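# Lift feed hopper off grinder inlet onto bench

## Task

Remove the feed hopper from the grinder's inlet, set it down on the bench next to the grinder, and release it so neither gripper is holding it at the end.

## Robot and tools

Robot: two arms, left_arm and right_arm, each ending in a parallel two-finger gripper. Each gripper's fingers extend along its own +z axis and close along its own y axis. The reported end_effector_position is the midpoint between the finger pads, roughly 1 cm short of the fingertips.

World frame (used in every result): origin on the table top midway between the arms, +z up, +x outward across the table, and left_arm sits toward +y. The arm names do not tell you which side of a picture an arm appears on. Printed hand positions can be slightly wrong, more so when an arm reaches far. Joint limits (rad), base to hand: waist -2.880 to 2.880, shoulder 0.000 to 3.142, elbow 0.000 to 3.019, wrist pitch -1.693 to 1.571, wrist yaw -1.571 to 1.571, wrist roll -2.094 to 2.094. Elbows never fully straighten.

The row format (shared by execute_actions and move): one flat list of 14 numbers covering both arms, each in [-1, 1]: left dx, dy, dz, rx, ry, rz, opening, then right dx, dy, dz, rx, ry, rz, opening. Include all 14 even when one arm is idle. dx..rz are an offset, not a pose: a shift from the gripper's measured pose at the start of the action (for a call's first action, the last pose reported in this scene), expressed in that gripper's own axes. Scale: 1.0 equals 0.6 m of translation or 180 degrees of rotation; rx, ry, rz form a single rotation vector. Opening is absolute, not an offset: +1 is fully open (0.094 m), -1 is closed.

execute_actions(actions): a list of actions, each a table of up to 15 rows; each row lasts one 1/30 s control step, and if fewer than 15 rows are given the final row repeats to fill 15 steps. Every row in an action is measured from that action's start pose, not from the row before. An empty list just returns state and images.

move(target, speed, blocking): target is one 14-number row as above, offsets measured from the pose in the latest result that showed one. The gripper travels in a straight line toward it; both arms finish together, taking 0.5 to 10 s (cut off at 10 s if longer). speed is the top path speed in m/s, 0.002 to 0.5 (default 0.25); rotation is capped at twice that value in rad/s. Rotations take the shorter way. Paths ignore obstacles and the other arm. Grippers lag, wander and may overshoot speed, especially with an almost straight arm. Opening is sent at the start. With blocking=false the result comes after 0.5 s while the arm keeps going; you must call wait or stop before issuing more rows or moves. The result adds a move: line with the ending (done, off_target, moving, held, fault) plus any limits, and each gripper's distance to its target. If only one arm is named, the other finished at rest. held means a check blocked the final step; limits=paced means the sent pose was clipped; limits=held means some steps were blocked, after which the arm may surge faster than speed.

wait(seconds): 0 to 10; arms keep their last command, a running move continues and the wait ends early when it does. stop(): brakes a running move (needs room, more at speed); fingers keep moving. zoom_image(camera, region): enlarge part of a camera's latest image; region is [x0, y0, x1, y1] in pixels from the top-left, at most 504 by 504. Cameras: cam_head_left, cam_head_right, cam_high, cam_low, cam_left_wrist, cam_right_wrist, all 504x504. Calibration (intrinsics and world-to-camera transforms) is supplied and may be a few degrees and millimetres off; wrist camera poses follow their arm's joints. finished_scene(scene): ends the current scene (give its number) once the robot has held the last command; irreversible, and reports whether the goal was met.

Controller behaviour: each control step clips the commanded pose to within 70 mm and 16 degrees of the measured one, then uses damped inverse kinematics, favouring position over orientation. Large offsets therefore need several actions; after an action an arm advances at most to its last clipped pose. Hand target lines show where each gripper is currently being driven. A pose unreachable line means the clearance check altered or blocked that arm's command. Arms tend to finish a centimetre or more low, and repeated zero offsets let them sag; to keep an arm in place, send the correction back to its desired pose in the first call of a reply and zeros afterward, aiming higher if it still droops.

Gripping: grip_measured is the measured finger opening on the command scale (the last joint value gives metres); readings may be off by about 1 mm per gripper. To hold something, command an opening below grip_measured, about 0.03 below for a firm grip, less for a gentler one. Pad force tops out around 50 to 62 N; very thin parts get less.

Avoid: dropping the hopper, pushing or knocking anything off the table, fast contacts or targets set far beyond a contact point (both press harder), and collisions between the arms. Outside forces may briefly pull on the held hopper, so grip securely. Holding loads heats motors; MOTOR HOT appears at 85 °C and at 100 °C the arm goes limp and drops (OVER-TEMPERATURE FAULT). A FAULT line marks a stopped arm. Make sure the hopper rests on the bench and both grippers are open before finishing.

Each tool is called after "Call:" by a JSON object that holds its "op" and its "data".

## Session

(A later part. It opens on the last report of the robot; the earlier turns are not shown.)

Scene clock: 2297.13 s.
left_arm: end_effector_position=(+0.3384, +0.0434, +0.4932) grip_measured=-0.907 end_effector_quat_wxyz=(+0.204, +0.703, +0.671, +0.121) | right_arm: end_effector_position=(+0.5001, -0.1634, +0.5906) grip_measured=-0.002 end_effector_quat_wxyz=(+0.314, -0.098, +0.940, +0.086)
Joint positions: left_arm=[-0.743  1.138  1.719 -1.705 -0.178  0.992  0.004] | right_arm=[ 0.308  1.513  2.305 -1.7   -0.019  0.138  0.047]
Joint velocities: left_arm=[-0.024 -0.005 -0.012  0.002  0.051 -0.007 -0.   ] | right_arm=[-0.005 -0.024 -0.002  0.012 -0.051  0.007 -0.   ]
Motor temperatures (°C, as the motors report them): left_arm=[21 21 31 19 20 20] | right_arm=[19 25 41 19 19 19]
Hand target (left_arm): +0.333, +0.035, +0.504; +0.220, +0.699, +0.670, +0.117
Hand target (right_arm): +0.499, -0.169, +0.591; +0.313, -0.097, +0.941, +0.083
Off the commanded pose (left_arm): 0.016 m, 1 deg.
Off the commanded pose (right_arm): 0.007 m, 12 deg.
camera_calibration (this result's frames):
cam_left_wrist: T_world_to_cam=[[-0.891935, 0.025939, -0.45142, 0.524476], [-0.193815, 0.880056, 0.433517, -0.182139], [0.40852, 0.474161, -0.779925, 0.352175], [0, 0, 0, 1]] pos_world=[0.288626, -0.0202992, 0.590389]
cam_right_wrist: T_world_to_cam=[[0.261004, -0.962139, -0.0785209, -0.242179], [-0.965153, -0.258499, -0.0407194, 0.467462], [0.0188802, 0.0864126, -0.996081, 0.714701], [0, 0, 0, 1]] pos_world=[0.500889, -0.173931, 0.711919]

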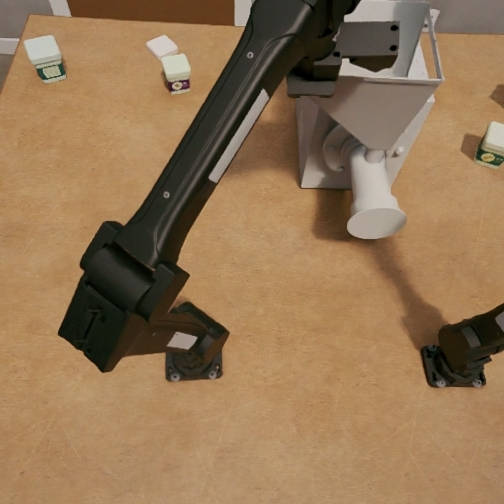

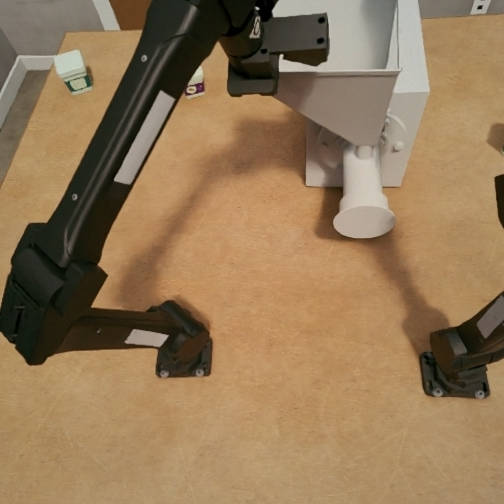

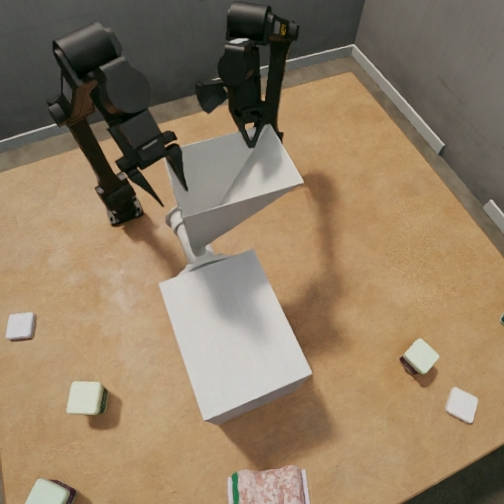

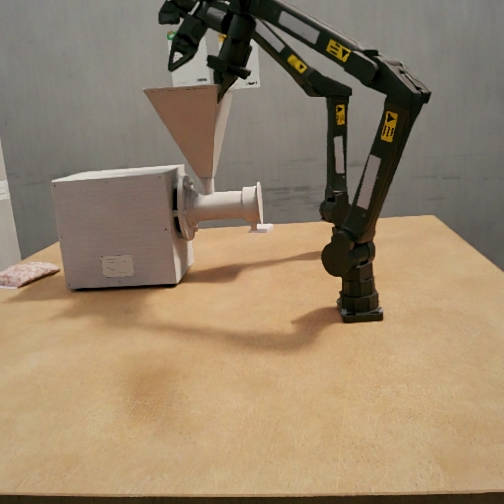

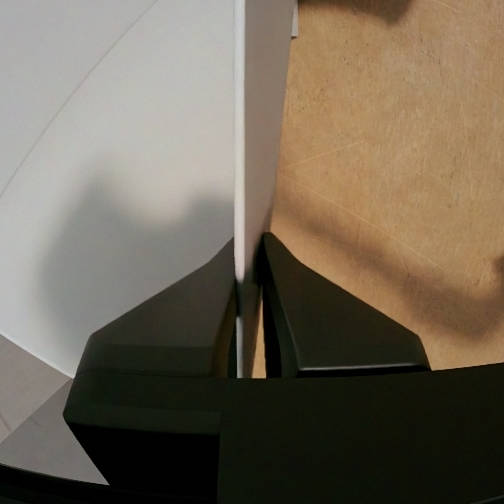

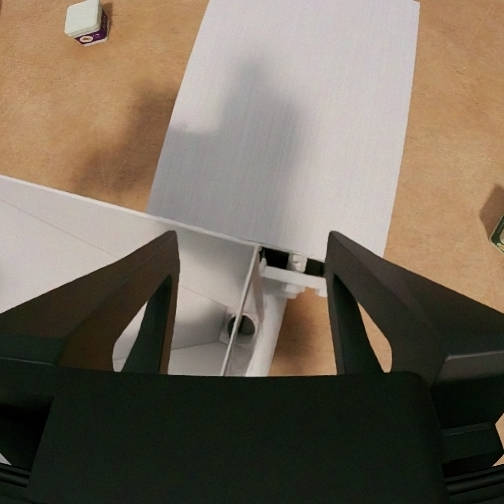

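Call:
{"op": "move", "data": {"target": [-0.016,0,-0.018,0,0,0,-1, 0.077,-0.004,0.046,0,0,0,0.0], "speed": 0.08}}

Scene clock: 2327.53 s.
left_arm: end_effector_position=(+0.3381, +0.0430, +0.4934) grip_measured=-0.907 end_effector_quat_wxyz=(+0.204, +0.702, +0.671, +0.124) | right_arm: end_effector_position=(+0.4823, -0.1697, +0.5370) grip_measured=-0.002 end_effector_quat_wxyz=(+0.307, -0.097, +0.943, +0.082)
Joint positions: left_arm=[-0.748  1.138  1.719 -1.705 -0.185  0.988  0.004] | right_arm=[ 0.31   1.355  1.964 -1.534 -0.014  0.14   0.047]
Joint velocities: left_arm=[-0.005 -0.005 -0.007 -0.002 -0.095 -0.022  0.   ] | right_arm=[-0.015 -0.015  0.002  0.007 -0.037 -0.037 -0.   ]
Motor temperatures (°C, as the motors report them): left_arm=[21 21 31 19 20 20] | right_arm=[19 24 40 19 19 19]
Hand target (left_arm): +0.333, +0.036, +0.503; +0.217, +0.702, +0.668, +0.123
Hand target (right_arm): +0.481, -0.165, +0.540; +0.314, -0.098, +0.941, +0.086
Off the commanded pose (left_arm): 0.014 m, 0 deg.
Off the commanded pose (right_arm): 0.006 m, 1 deg.
joint sent to its limit (left arm) — the command would take joint 4 (wrist pitch) past its lower limit, so that joint was sent only as far as its limit.
move: off_target (left_arm)
camera_calibration (this result's frames):
cam_left_wrist: T_world_to_cam=[[-0.890351, 0.0261044, -0.454525, 0.525327], [-0.196743, 0.878261, 0.435832, -0.181976], [0.410569, 0.477468, -0.776825, 0.350282], [0, 0, 0, 1]] pos_world=[0.288108, -0.0211393, 0.590194]
cam_right_wrist: T_world_to_cam=[[0.256794, -0.9636, -0.074371, -0.248251], [-0.966458, -0.255719, -0.0238052, 0.43849], [0.00392067, 0.0779895, -0.996946, 0.668426], [0, 0, 0, 1]] pos_world=[0.484911, -0.179215, 0.658361]

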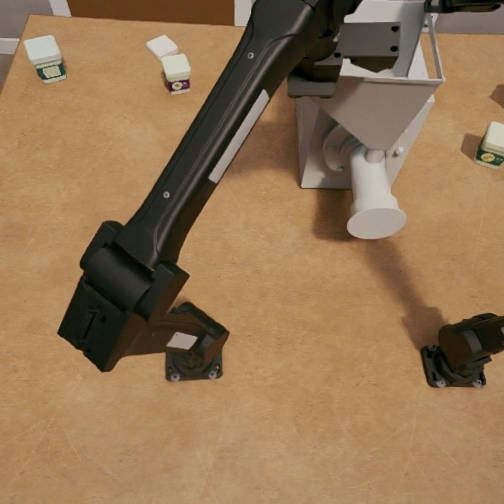

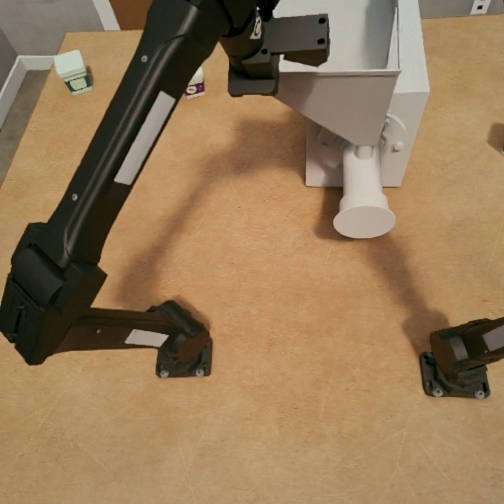

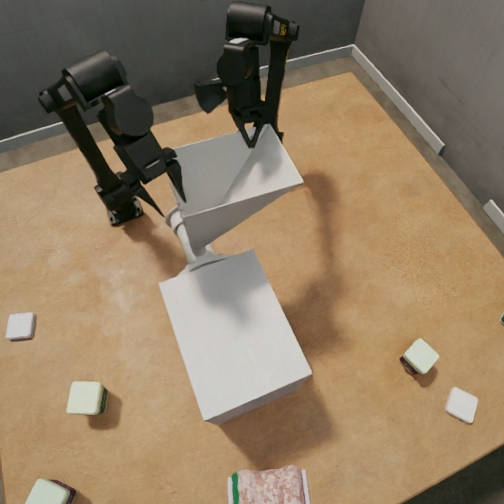

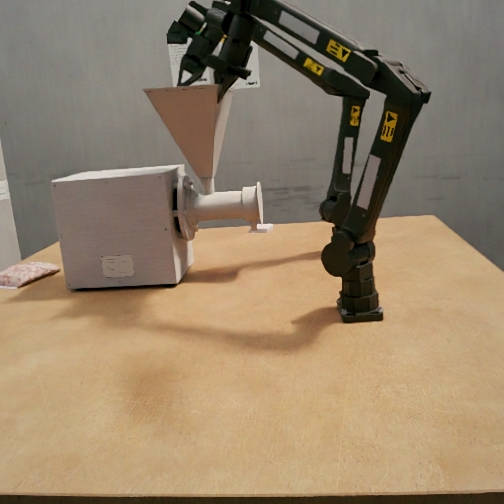

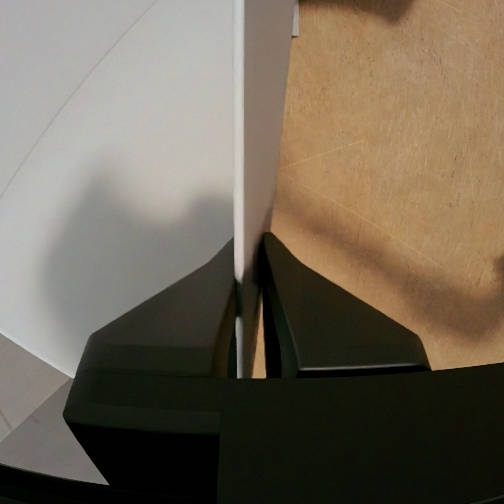

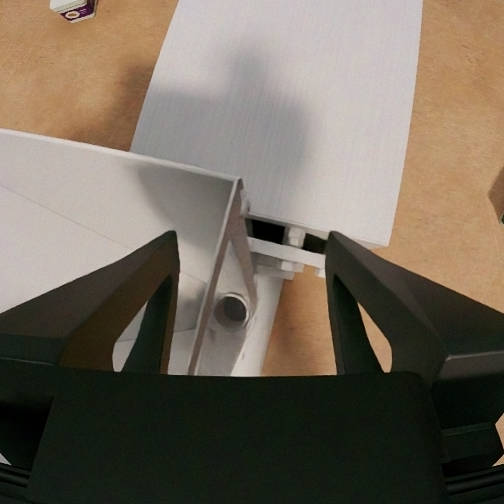

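Call:
{"op": "move", "data": {"target": [-0.016,0,-0.018,0,0,0,-1, 0.049,0.005,0.068,0,0,0,0.0], "speed": 0.06}}

Scene clock: 2348.03 s.
left_arm: end_effector_position=(+0.3376, +0.0424, +0.4937) grip_measured=-0.907 end_effector_quat_wxyz=(+0.204, +0.701, +0.671, +0.126) | right_arm: end_effector_position=(+0.4819, -0.1657, +0.4992) grip_measured=-0.002 end_effector_quat_wxyz=(+0.318, -0.093, +0.940, +0.085)
Joint positions: left_arm=[-0.754  1.137  1.719 -1.705 -0.191  0.982  0.004] | right_arm=[ 0.321  1.282  1.77  -1.388 -0.005  0.157  0.047]
Joint velocities: left_arm=[-0.005 -0.015  0.007 -0.012  0.007  0.066  0.   ] | right_arm=[-0.005 -0.005  0.012 -0.002  0.007  0.022 -0.001]
Motor temperatures (°C, as the motors report them): left_arm=[21 21 31 19 20 19] | right_arm=[19 24 40 19 19 19]
Hand target (left_arm): +0.333, +0.035, +0.503; +0.217, +0.701, +0.668, +0.125
Hand target (right_arm): +0.482, -0.162, +0.487; +0.307, -0.097, +0.943, +0.082
Off the commanded pose (left_arm): 0.014 m, 0 deg.
Off the commanded pose (right_arm): 0.013 m, 1 deg.
joint sent to its limit (left arm) — the command would take joint 4 (wrist pitch) past its lower limit, so that joint was sent only as far as its limit.
move: off_target (left_arm, right_arm)
camera_calibration (this result's frames):
cam_left_wrist: T_world_to_cam=[[-0.88905, 0.0243013, -0.457166, 0.525921], [-0.200428, 0.877146, 0.436398, -0.180665], [0.411606, 0.479608, -0.774956, 0.349678], [0, 0, 0, 1]] pos_world=[0.28743, -0.0220191, 0.59026]
cam_right_wrist: T_world_to_cam=[[0.252067, -0.964405, -0.0799146, -0.24217], [-0.967349, -0.248858, -0.0480137, 0.451827], [0.0264173, 0.089408, -0.995645, 0.62086], [0, 0, 0, 1]] pos_world=[0.481716, -0.176619, 0.620497]

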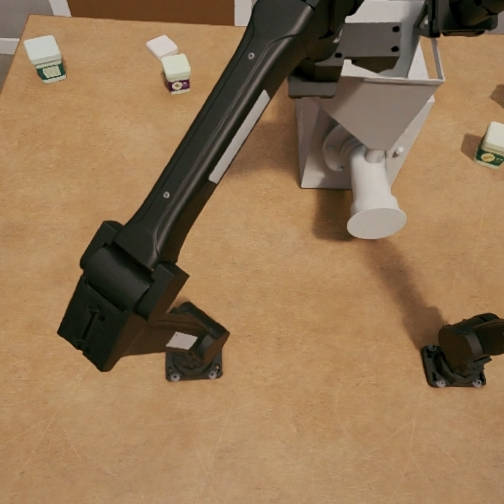

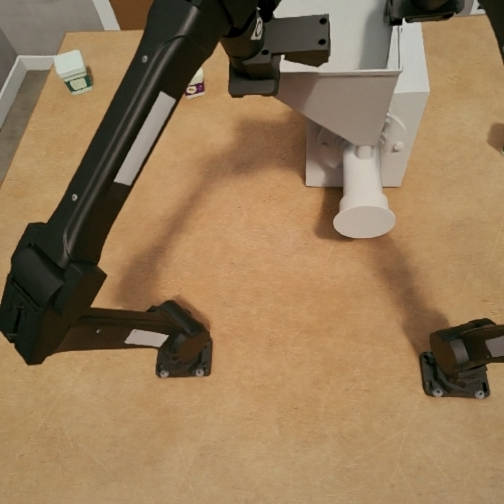

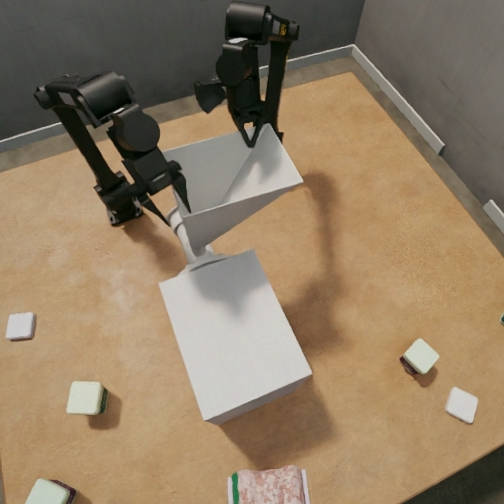

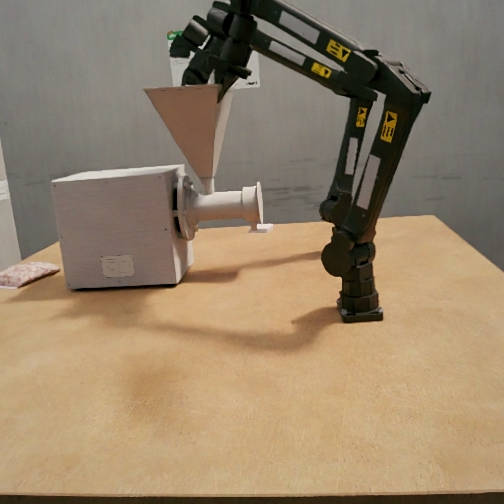

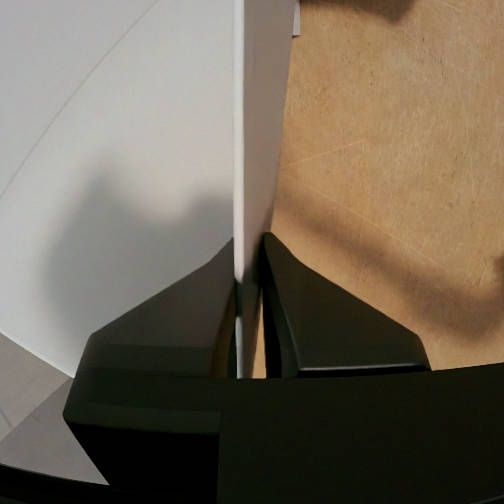

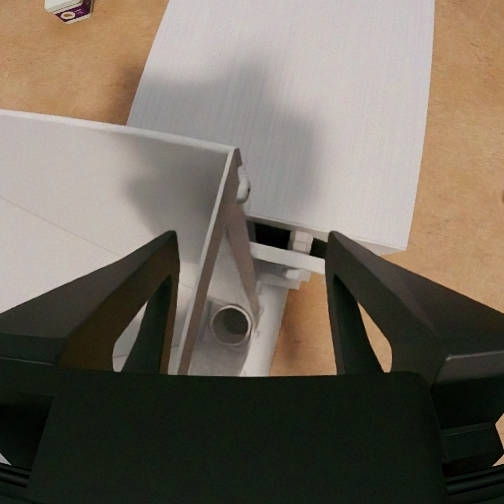

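Call:
{"op": "zoom_image", "data": {"camera": "cam_right_wrist", "region": [150,120,350,380]}}

Call:
{"op": "zoom_image", "data": {"camera": "cam_low", "region": [130,70,290,240]}}

Region (150, 120, 350, 380) of cam_right_wrist's 504x504 image, scaled by 1.938, with more detail than that image has; it fills the left 388 columns of this view, and the rest is white.

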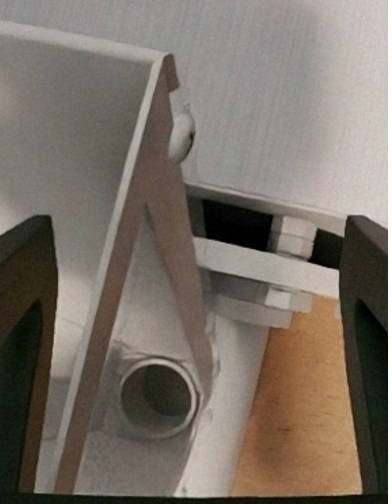

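Region (130, 70, 290, 240) of cam_low's 504x504 image, scaled by 2.965, with more detail than that image has; it fills the left 474 columns of this view, and the rest is white.

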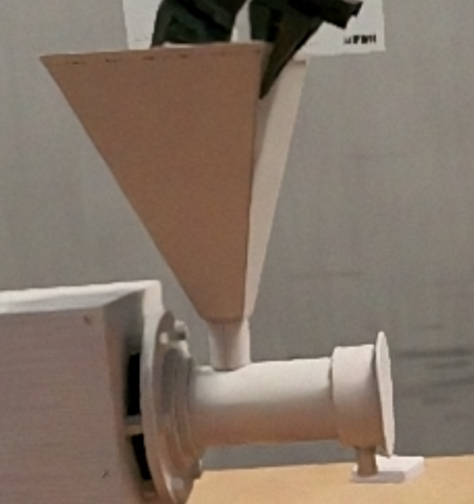

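Call:
{"op": "move", "data": {"target": [-0.016,0,-0.018,0,0,0,-1, -0.003,0.027,0.006,0.047,-0.008,0.061,0.0], "speed": 0.04}}

Scene clock: 2379.83 s.
left_arm: end_effector_position=(+0.3372, +0.0421, +0.4938) grip_measured=-0.907 end_effector_quat_wxyz=(+0.204, +0.701, +0.672, +0.127) | right_arm: end_effector_position=(+0.4793, -0.1570, +0.4925) grip_measured=-0.002 end_effector_quat_wxyz=(+0.324, +0.022, +0.945, +0.041)
Joint positions: left_arm=[-0.757  1.137  1.719 -1.705 -0.196  0.979  0.004] | right_arm=[ 0.42   1.297  1.77  -1.408  0.212  0.427  0.047]
Joint velocities: left_arm=[-0.015 -0.024 -0.007  0.002 -0.007 -0.007  0.   ] | right_arm=[-0.015 -0.024 -0.002 -0.007  0.022  0.007 -0.001]
Motor temperatures (°C, as the motors report them): left_arm=[21 21 31 19 20 19] | right_arm=[19 24 40 19 19 19]
Hand target (left_arm): +0.332, +0.035, +0.504; +0.217, +0.700, +0.668, +0.127
Hand target (right_arm): +0.482, -0.149, +0.499; +0.326, +0.022, +0.944, +0.046
Off the commanded pose (left_arm): 0.014 m, 0 deg.
Off the commanded pose (right_arm): 0.011 m, 1 deg.
joint sent to its limit (left arm) — the command would take joint 4 (wrist pitch) past its lower limit, so that joint was sent only as far as its limit.
move: off_target (left_arm, right_arm)
camera_calibration (this result's frames):
cam_left_wrist: T_world_to_cam=[[-0.888113, 0.023277, -0.459035, 0.526321], [-0.20305, 0.876106, 0.437274, -0.180044], [0.412342, 0.481556, -0.773355, 0.348904], [0, 0, 0, 1]] pos_world=[0.287007, -0.02253, 0.590155]
cam_right_wrist: T_world_to_cam=[[0.00838159, -0.997515, -0.0699586, -0.12695], [-0.999043, -0.0053502, -0.0434066, 0.502391], [0.0429244, 0.0702555, -0.996605, 0.602979], [0, 0, 0, 1]] pos_world=[0.477092, -0.166309, 0.613858]

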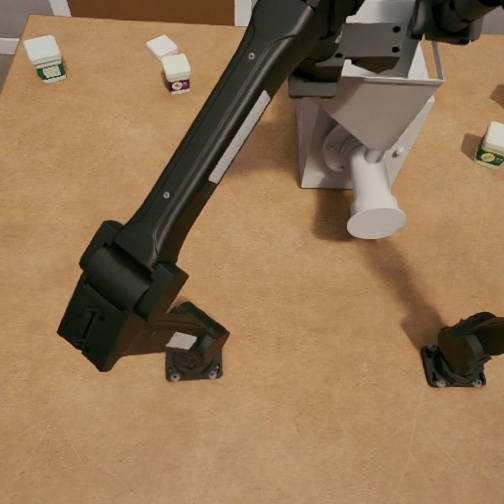

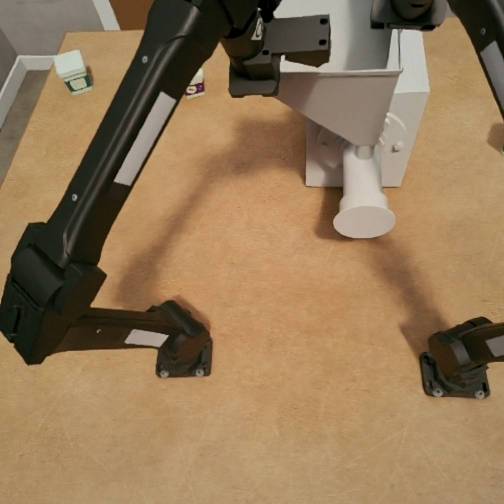

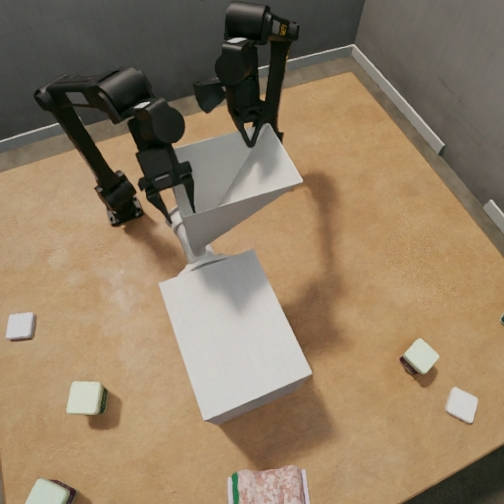

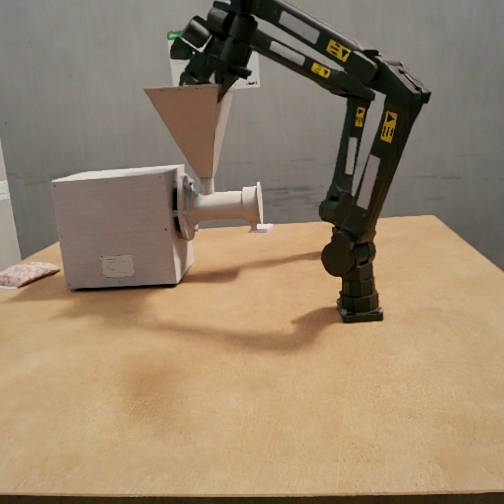

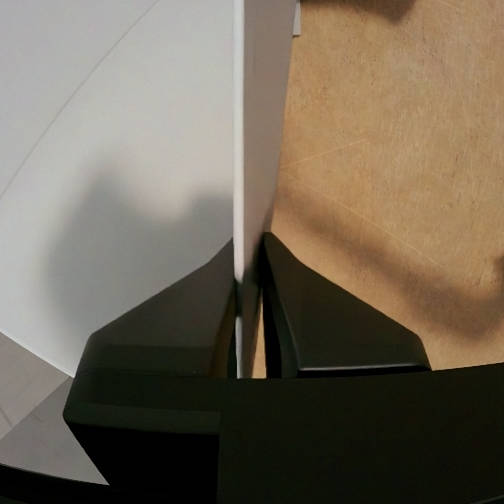

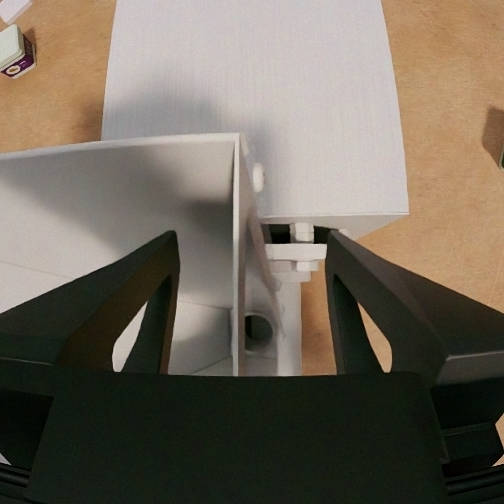

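Call:
{"op": "move", "data": {"target": [-0.016,0,-0.018,0,0,0,-1, 0.031,0.005,0.0185,0,0,0,0.0], "speed": 0.04}}

Call:
{"op": "move", "data": {"target": [0,0,0,0,0,0,-1, 0,0,0,0,0,0,-1], "speed": 0.04}}

Scene clock: 2388.27 s.
left_arm: end_effector_position=(+0.3368, +0.0418, +0.4941) grip_measured=-0.907 end_effector_quat_wxyz=(+0.204, +0.700, +0.672, +0.128) | right_arm: end_effector_position=(+0.4710, -0.1611, +0.4938) grip_measured=-0.002 end_effector_quat_wxyz=(+0.344, +0.029, +0.938, +0.046)
Joint positions: left_arm=[-0.76   1.137  1.719 -1.705 -0.2    0.974  0.004] | right_arm=[ 0.425  1.248  1.712 -1.358  0.227  0.438  0.047]
Joint velocities: left_arm=[-0.005 -0.024 -0.007 -0.002 -0.007  0.037  0.   ] | right_arm=[-0.005 -0.015 -0.012  0.012 -0.066  0.007 -0.   ]
Motor temperatures (°C, as the motors report them): left_arm=[21 21 31 19 20 19] | right_arm=[19 24 41 19 19 19]
Hand target (left_arm): +0.332, +0.035, +0.504; +0.217, +0.700, +0.668, +0.128
Hand target (right_arm): +0.471, -0.152, +0.473; +0.324, +0.022, +0.945, +0.040
Off the commanded pose (left_arm): 0.014 m, 0 deg.
Off the commanded pose (right_arm): 0.023 m, 3 deg.
joint sent to its limit (left arm) — the command would take joint 4 (wrist pitch) past its lower limit, so that joint was sent only as far as its limit.
move: off_target (left_arm, right_arm)
camera_calibration (this result's frames):
cam_left_wrist: T_world_to_cam=[[-0.88715, 0.0217858, -0.460968, 0.526805], [-0.205843, 0.875331, 0.437522, -0.179094], [0.413031, 0.483034, -0.772065, 0.348479], [0, 0, 0, 1]] pos_world=[0.286557, -0.0230373, 0.590246]
cam_right_wrist: T_world_to_cam=[[-0.000647664, -0.996437, -0.0843438, -0.119339], [-0.996339, 0.00785317, -0.0851265, 0.515532], [0.0854855, 0.0839799, -0.992794, 0.585226], [0, 0, 0, 1]] pos_world=[0.463539, -0.17211, 0.614828]

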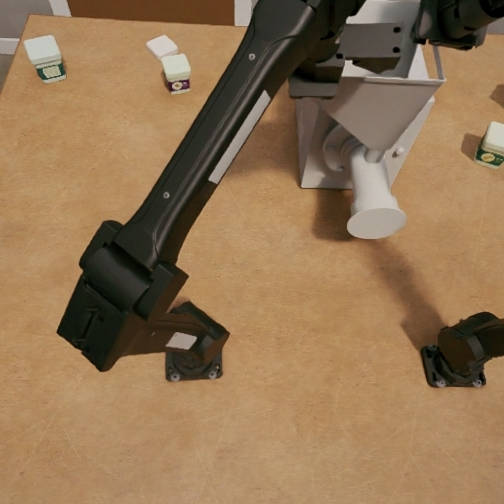

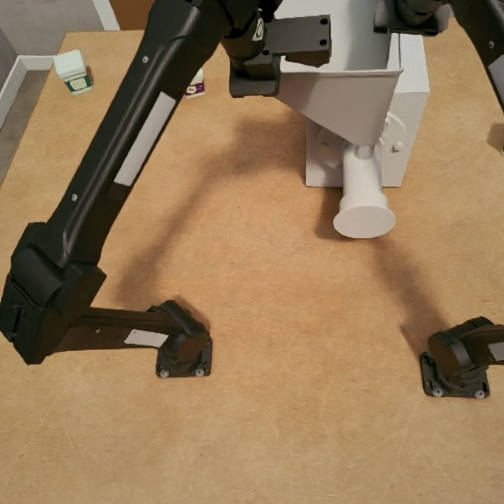

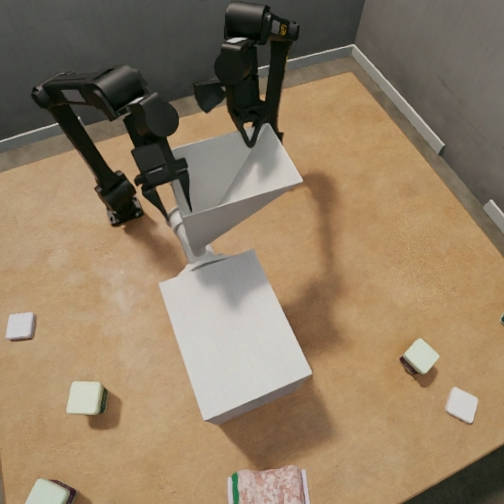

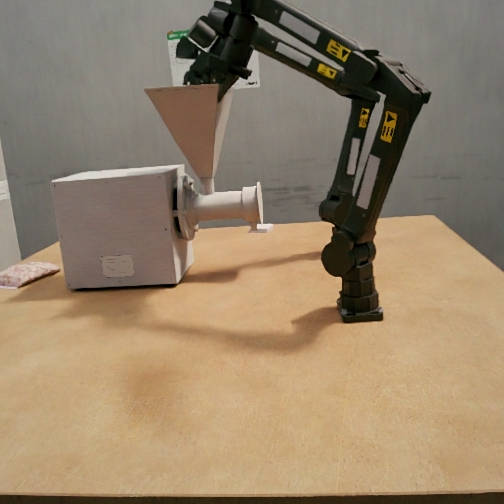

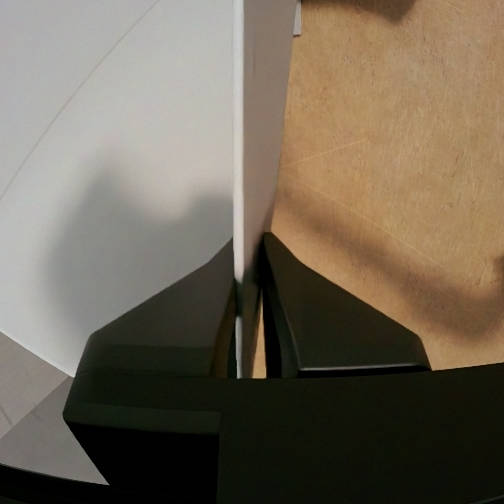

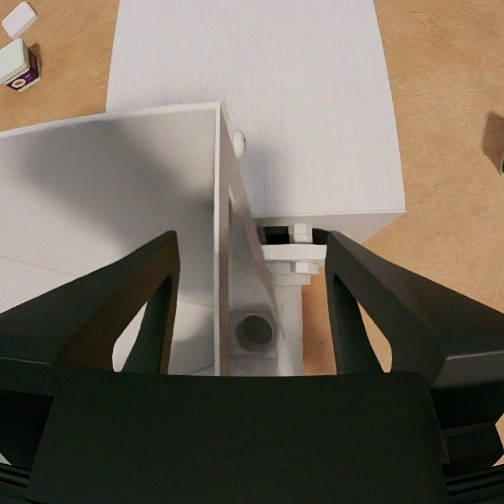

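Scene clock: 2388.77 s.
left_arm: end_effector_position=(+0.3363, +0.0414, +0.4938) grip_measured=-0.907 end_effector_quat_wxyz=(+0.205, +0.700, +0.672, +0.126) | right_arm: end_effector_position=(+0.4699, -0.1582, +0.4954) grip_measured=-0.884 end_effector_quat_wxyz=(+0.348, +0.011, +0.936, +0.039)
Joint positions: left_arm=[-0.759  1.136  1.718 -1.705 -0.194  0.975  0.004] | right_arm=[ 0.436  1.247  1.712 -1.354  0.238  0.406  0.005]
Joint velocities: left_arm=[-0.005 -0.005 -0.027 -0.007 -0.007  0.007  0.   ] | right_arm=[-0.005  0.005  0.022  0.002  0.022  0.022  0.   ]
Motor temperatures (°C, as the motors report them): left_arm=[21 21 31 19 20 19] | right_arm=[19 24 41 19 19 19]
Hand target (left_arm): +0.337, +0.042, +0.494; +0.205, +0.700, +0.672, +0.128
Hand target (right_arm): +0.471, -0.161, +0.494; +0.344, +0.029, +0.938, +0.046
Off the commanded pose (left_arm): 0.001 m, 0 deg.
Off the commanded pose (right_arm): 0.003 m, 2 deg.
move: done
camera_calibration (this result's frames):
cam_left_wrist: T_world_to_cam=[[-0.888684, 0.0215335, -0.458014, 0.525247], [-0.20274, 0.877492, 0.434631, -0.178506], [0.411263, 0.479108, -0.775447, 0.35111], [0, 0, 0, 1]] pos_world=[0.28619, -0.0228927, 0.590422]
cam_right_wrist: T_world_to_cam=[[0.0277361, -0.997911, -0.058353, -0.142789], [-0.995176, -0.0220706, -0.0955881, 0.514472], [0.0941005, 0.0607228, -0.993709, 0.579377], [0, 0, 0, 1]] pos_world=[0.461431, -0.166317, 0.616577]

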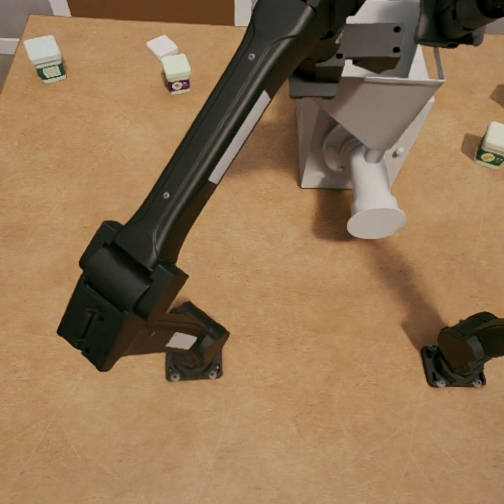

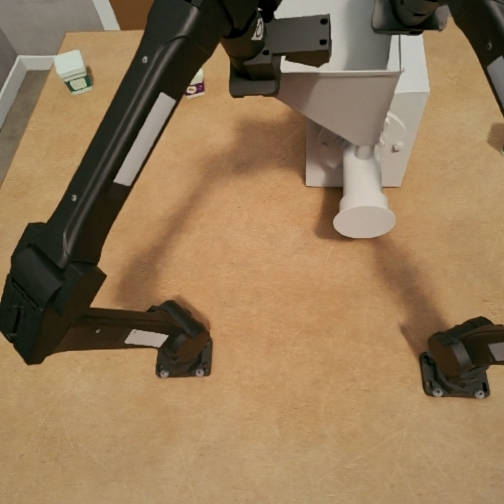

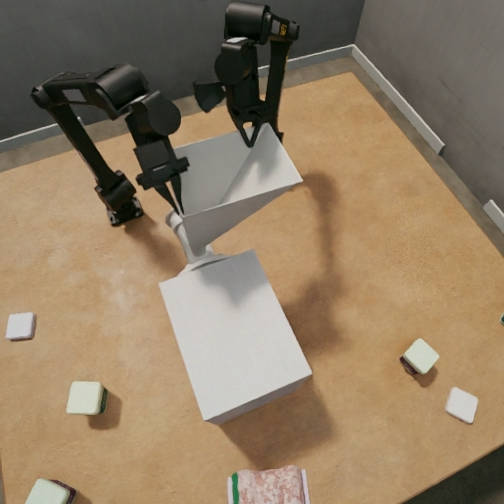

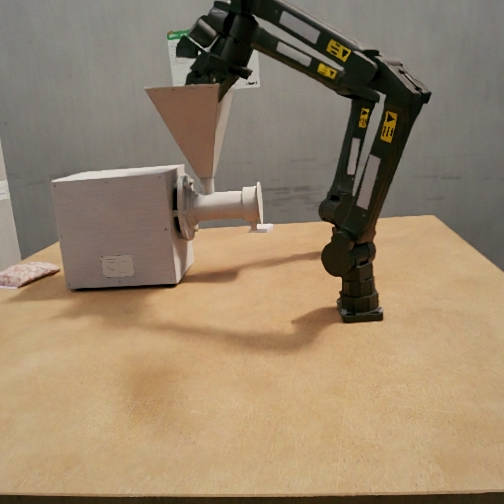

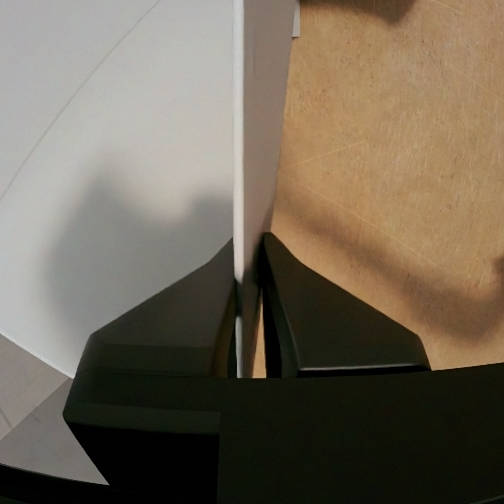

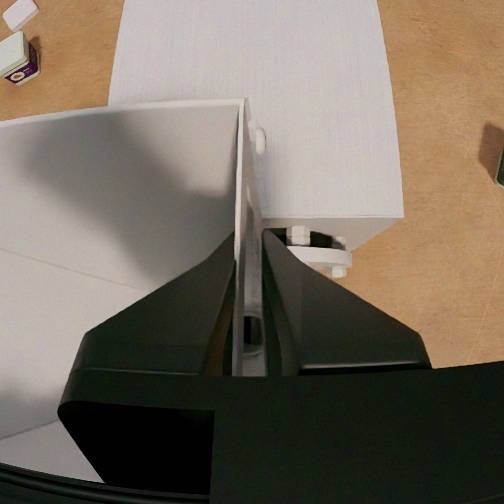

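Call:
{"op": "move", "data": {"target": [-0.008,0.038,-0.074,0,0,0,-1, -0.054,0.007,-0.063,0,0,0,-1], "speed": 0.03}}

Scene clock: 2401.27 s.
left_arm: end_effector_position=(+0.3364, +0.0408, +0.4961) grip_measured=-0.907 end_effector_quat_wxyz=(+0.207, +0.702, +0.670, +0.125) | right_arm: end_effector_position=(+0.4691, -0.1597, +0.4965) grip_measured=-0.925 end_effector_quat_wxyz=(+0.308, -0.004, +0.951, +0.005)
Joint positions: left_arm=[-0.759  1.137  1.725 -1.705 -0.191  0.979  0.004] | right_arm=[ 0.441  1.314  1.816 -1.495  0.259  0.386  0.004]
Joint velocities: left_arm=[-0.005  0.015 -0.007  0.007  0.007  0.007 -0.   ] | right_arm=[-0.005  0.005  0.002 -0.017  0.022  0.022 -0.001]
Motor temperatures (°C, as the motors report them): left_arm=[21 21 31 19 20 19] | right_arm=[19 23 41 19 19 19]
Hand target (left_arm): +0.333, +0.044, +0.541; +0.257, +0.694, +0.659, +0.134
Hand target (right_arm): +0.466, -0.160, +0.544; +0.349, +0.011, +0.936, +0.039
Off the commanded pose (left_arm): 0.048 m, 0 deg.
Off the commanded pose (right_arm): 0.049 m, 7 deg.
joint sent to its limit (left arm) — the command would take joint 4 (wrist pitch) past its lower limit, so that joint was sent only as far as its limit.
move: off_target (left_arm, right_arm)
camera_calibration (this result's frames):
cam_left_wrist: T_world_to_cam=[[-0.88713, 0.0243262, -0.460878, 0.527194], [-0.199819, 0.879916, 0.43107, -0.17821], [0.41602, 0.474507, -0.775739, 0.351899], [0, 0, 0, 1]] pos_world=[0.285683, -0.0229935, 0.592775]
cam_right_wrist: T_world_to_cam=[[0.0351859, -0.999282, 0.0140264, -0.183852], [-0.999342, -0.0353052, -0.00835248, 0.470292], [0.00884169, -0.0137233, -0.999867, 0.61186], [0, 0, 0, 1]] pos_world=[0.471042, -0.158719, 0.618285]

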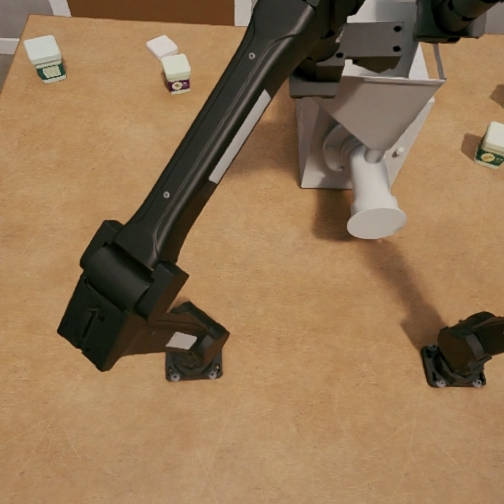

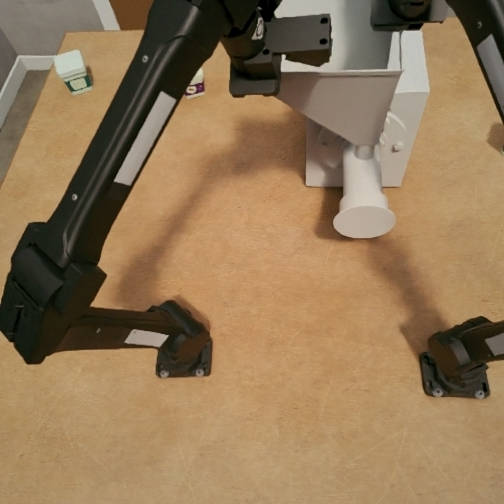

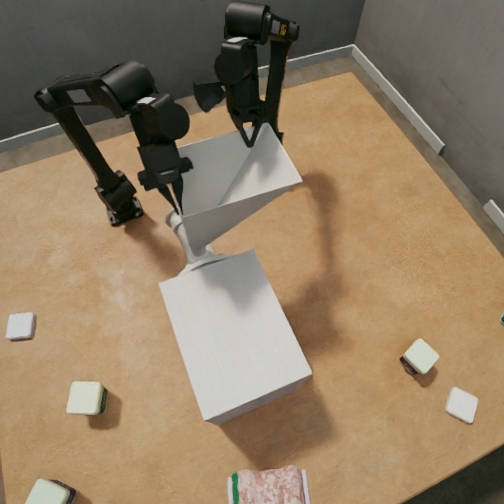

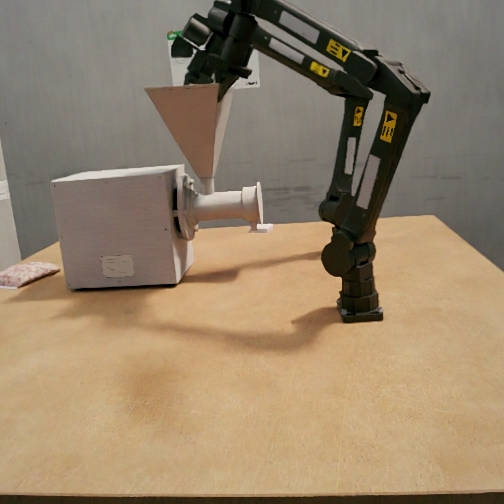

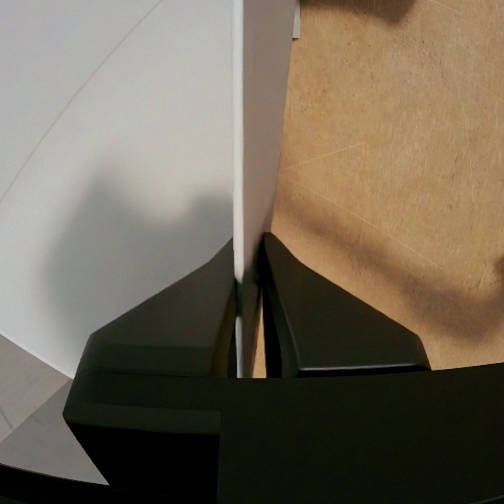

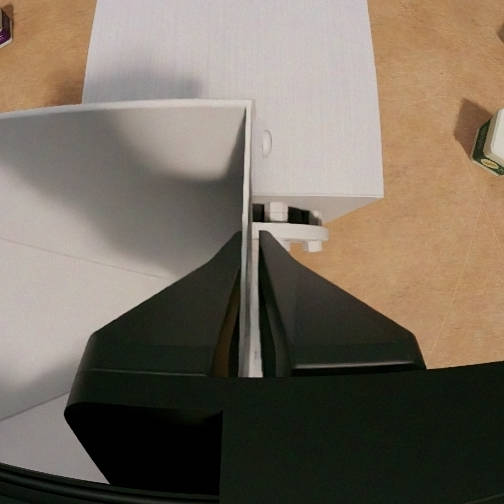

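Call:
{"op": "move", "data": {"target": [-0.015,0.070,-0.135,0,0,0,-1, -0.095,0.012,-0.120,0,0,0,-1], "speed": 0.04}}

Scene clock: 2436.37 s.
left_arm: end_effector_position=(+0.3403, +0.0433, +0.5283) grip_measured=-0.843 end_effector_quat_wxyz=(+0.241, +0.695, +0.664, +0.135) | right_arm: end_effector_position=(+0.4739, -0.1562, +0.5286) grip_measured=-0.937 end_effector_quat_wxyz=(+0.274, -0.005, +0.961, -0.013)
Joint positions: left_arm=[-0.749  1.144  1.805 -1.705 -0.196  0.998  0.007] | right_arm=[ 0.445  1.441  2.07  -1.705  0.265  0.399  0.003]
Joint velocities: left_arm=[-0.005 -0.005  0.012  0.002 -0.066  0.007  0.001] | right_arm=[-0.005 -0.015 -0.007 -0.012  0.022  0.007 -0.   ]
Motor temperatures (°C, as the motors report them): left_arm=[20 21 36 19 20 19] | right_arm=[19 23 48 19 19 19]
Hand target (left_arm): +0.332, +0.045, +0.583; +0.302, +0.687, +0.645, +0.143
Hand target (right_arm): +0.467, -0.156, +0.584; +0.330, -0.007, +0.944, +0.014
Off the commanded pose (left_arm): 0.060 m, 4 deg.
Off the commanded pose (right_arm): 0.060 m, 5 deg.
joint sent to its limit (left arm) — the command would take joint 4 (wrist pitch) past its lower limit, so that joint was sent only as far as its limit.
joint sent to its limit (right arm) — the command would take joint 4 (wrist pitch) past its lower limit, so that joint was sent only as far as its limit.
move: off_target (left_arm, right_arm)
camera_calibration (this result's frames):
cam_left_wrist: T_world_to_cam=[[-0.856141, 0.0111259, -0.516622, 0.564891], [-0.222388, 0.894512, 0.387804, -0.163584], [0.466439, 0.446906, -0.763354, 0.351569], [0, 0, 0, 1]] pos_world=[0.283262, -0.0170755, 0.623645]
cam_right_wrist: T_world_to_cam=[[0.0269721, -0.998572, 0.0461087, -0.193949], [-0.997739, -0.0240515, 0.0627639, 0.438853], [-0.0615653, -0.0476973, -0.996963, 0.670427], [0, 0, 0, 1]] pos_world=[0.484367, -0.151139, 0.649789]

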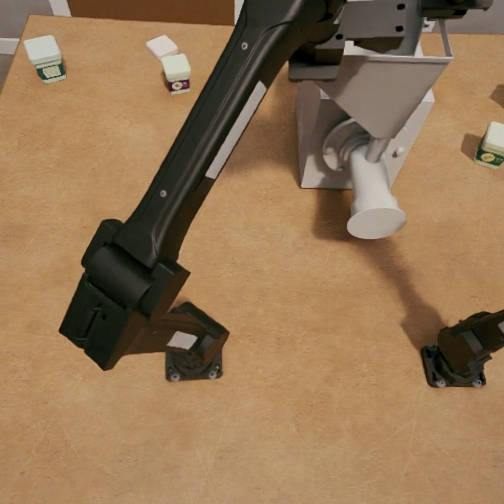

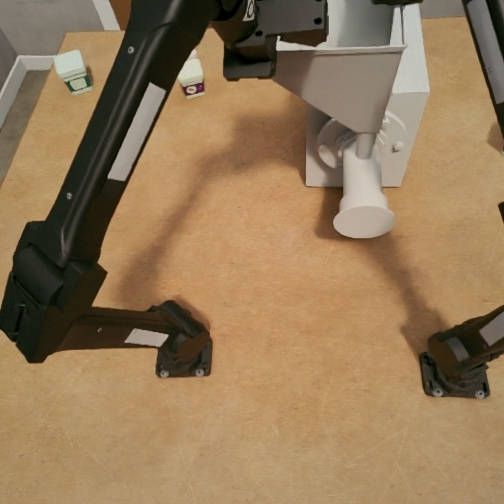

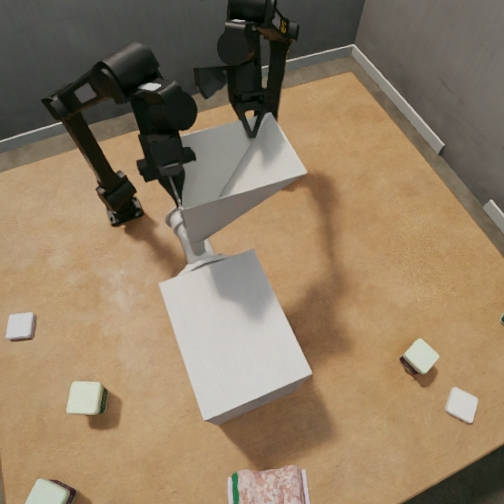

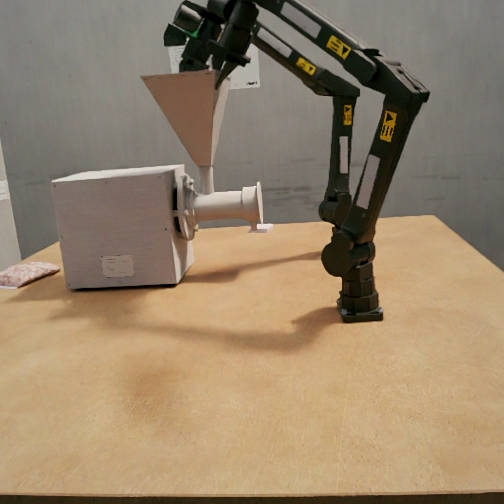

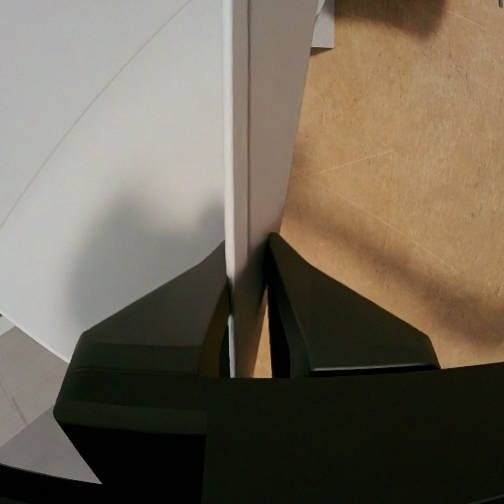

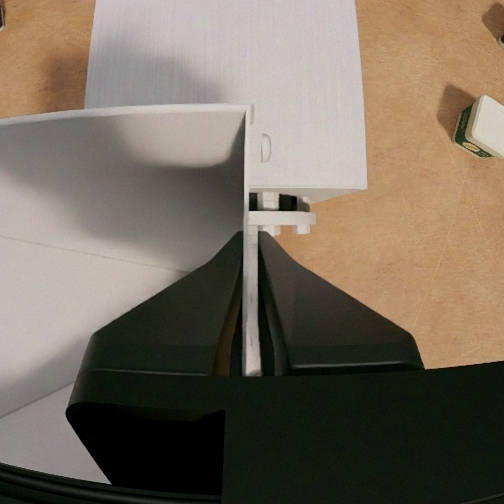

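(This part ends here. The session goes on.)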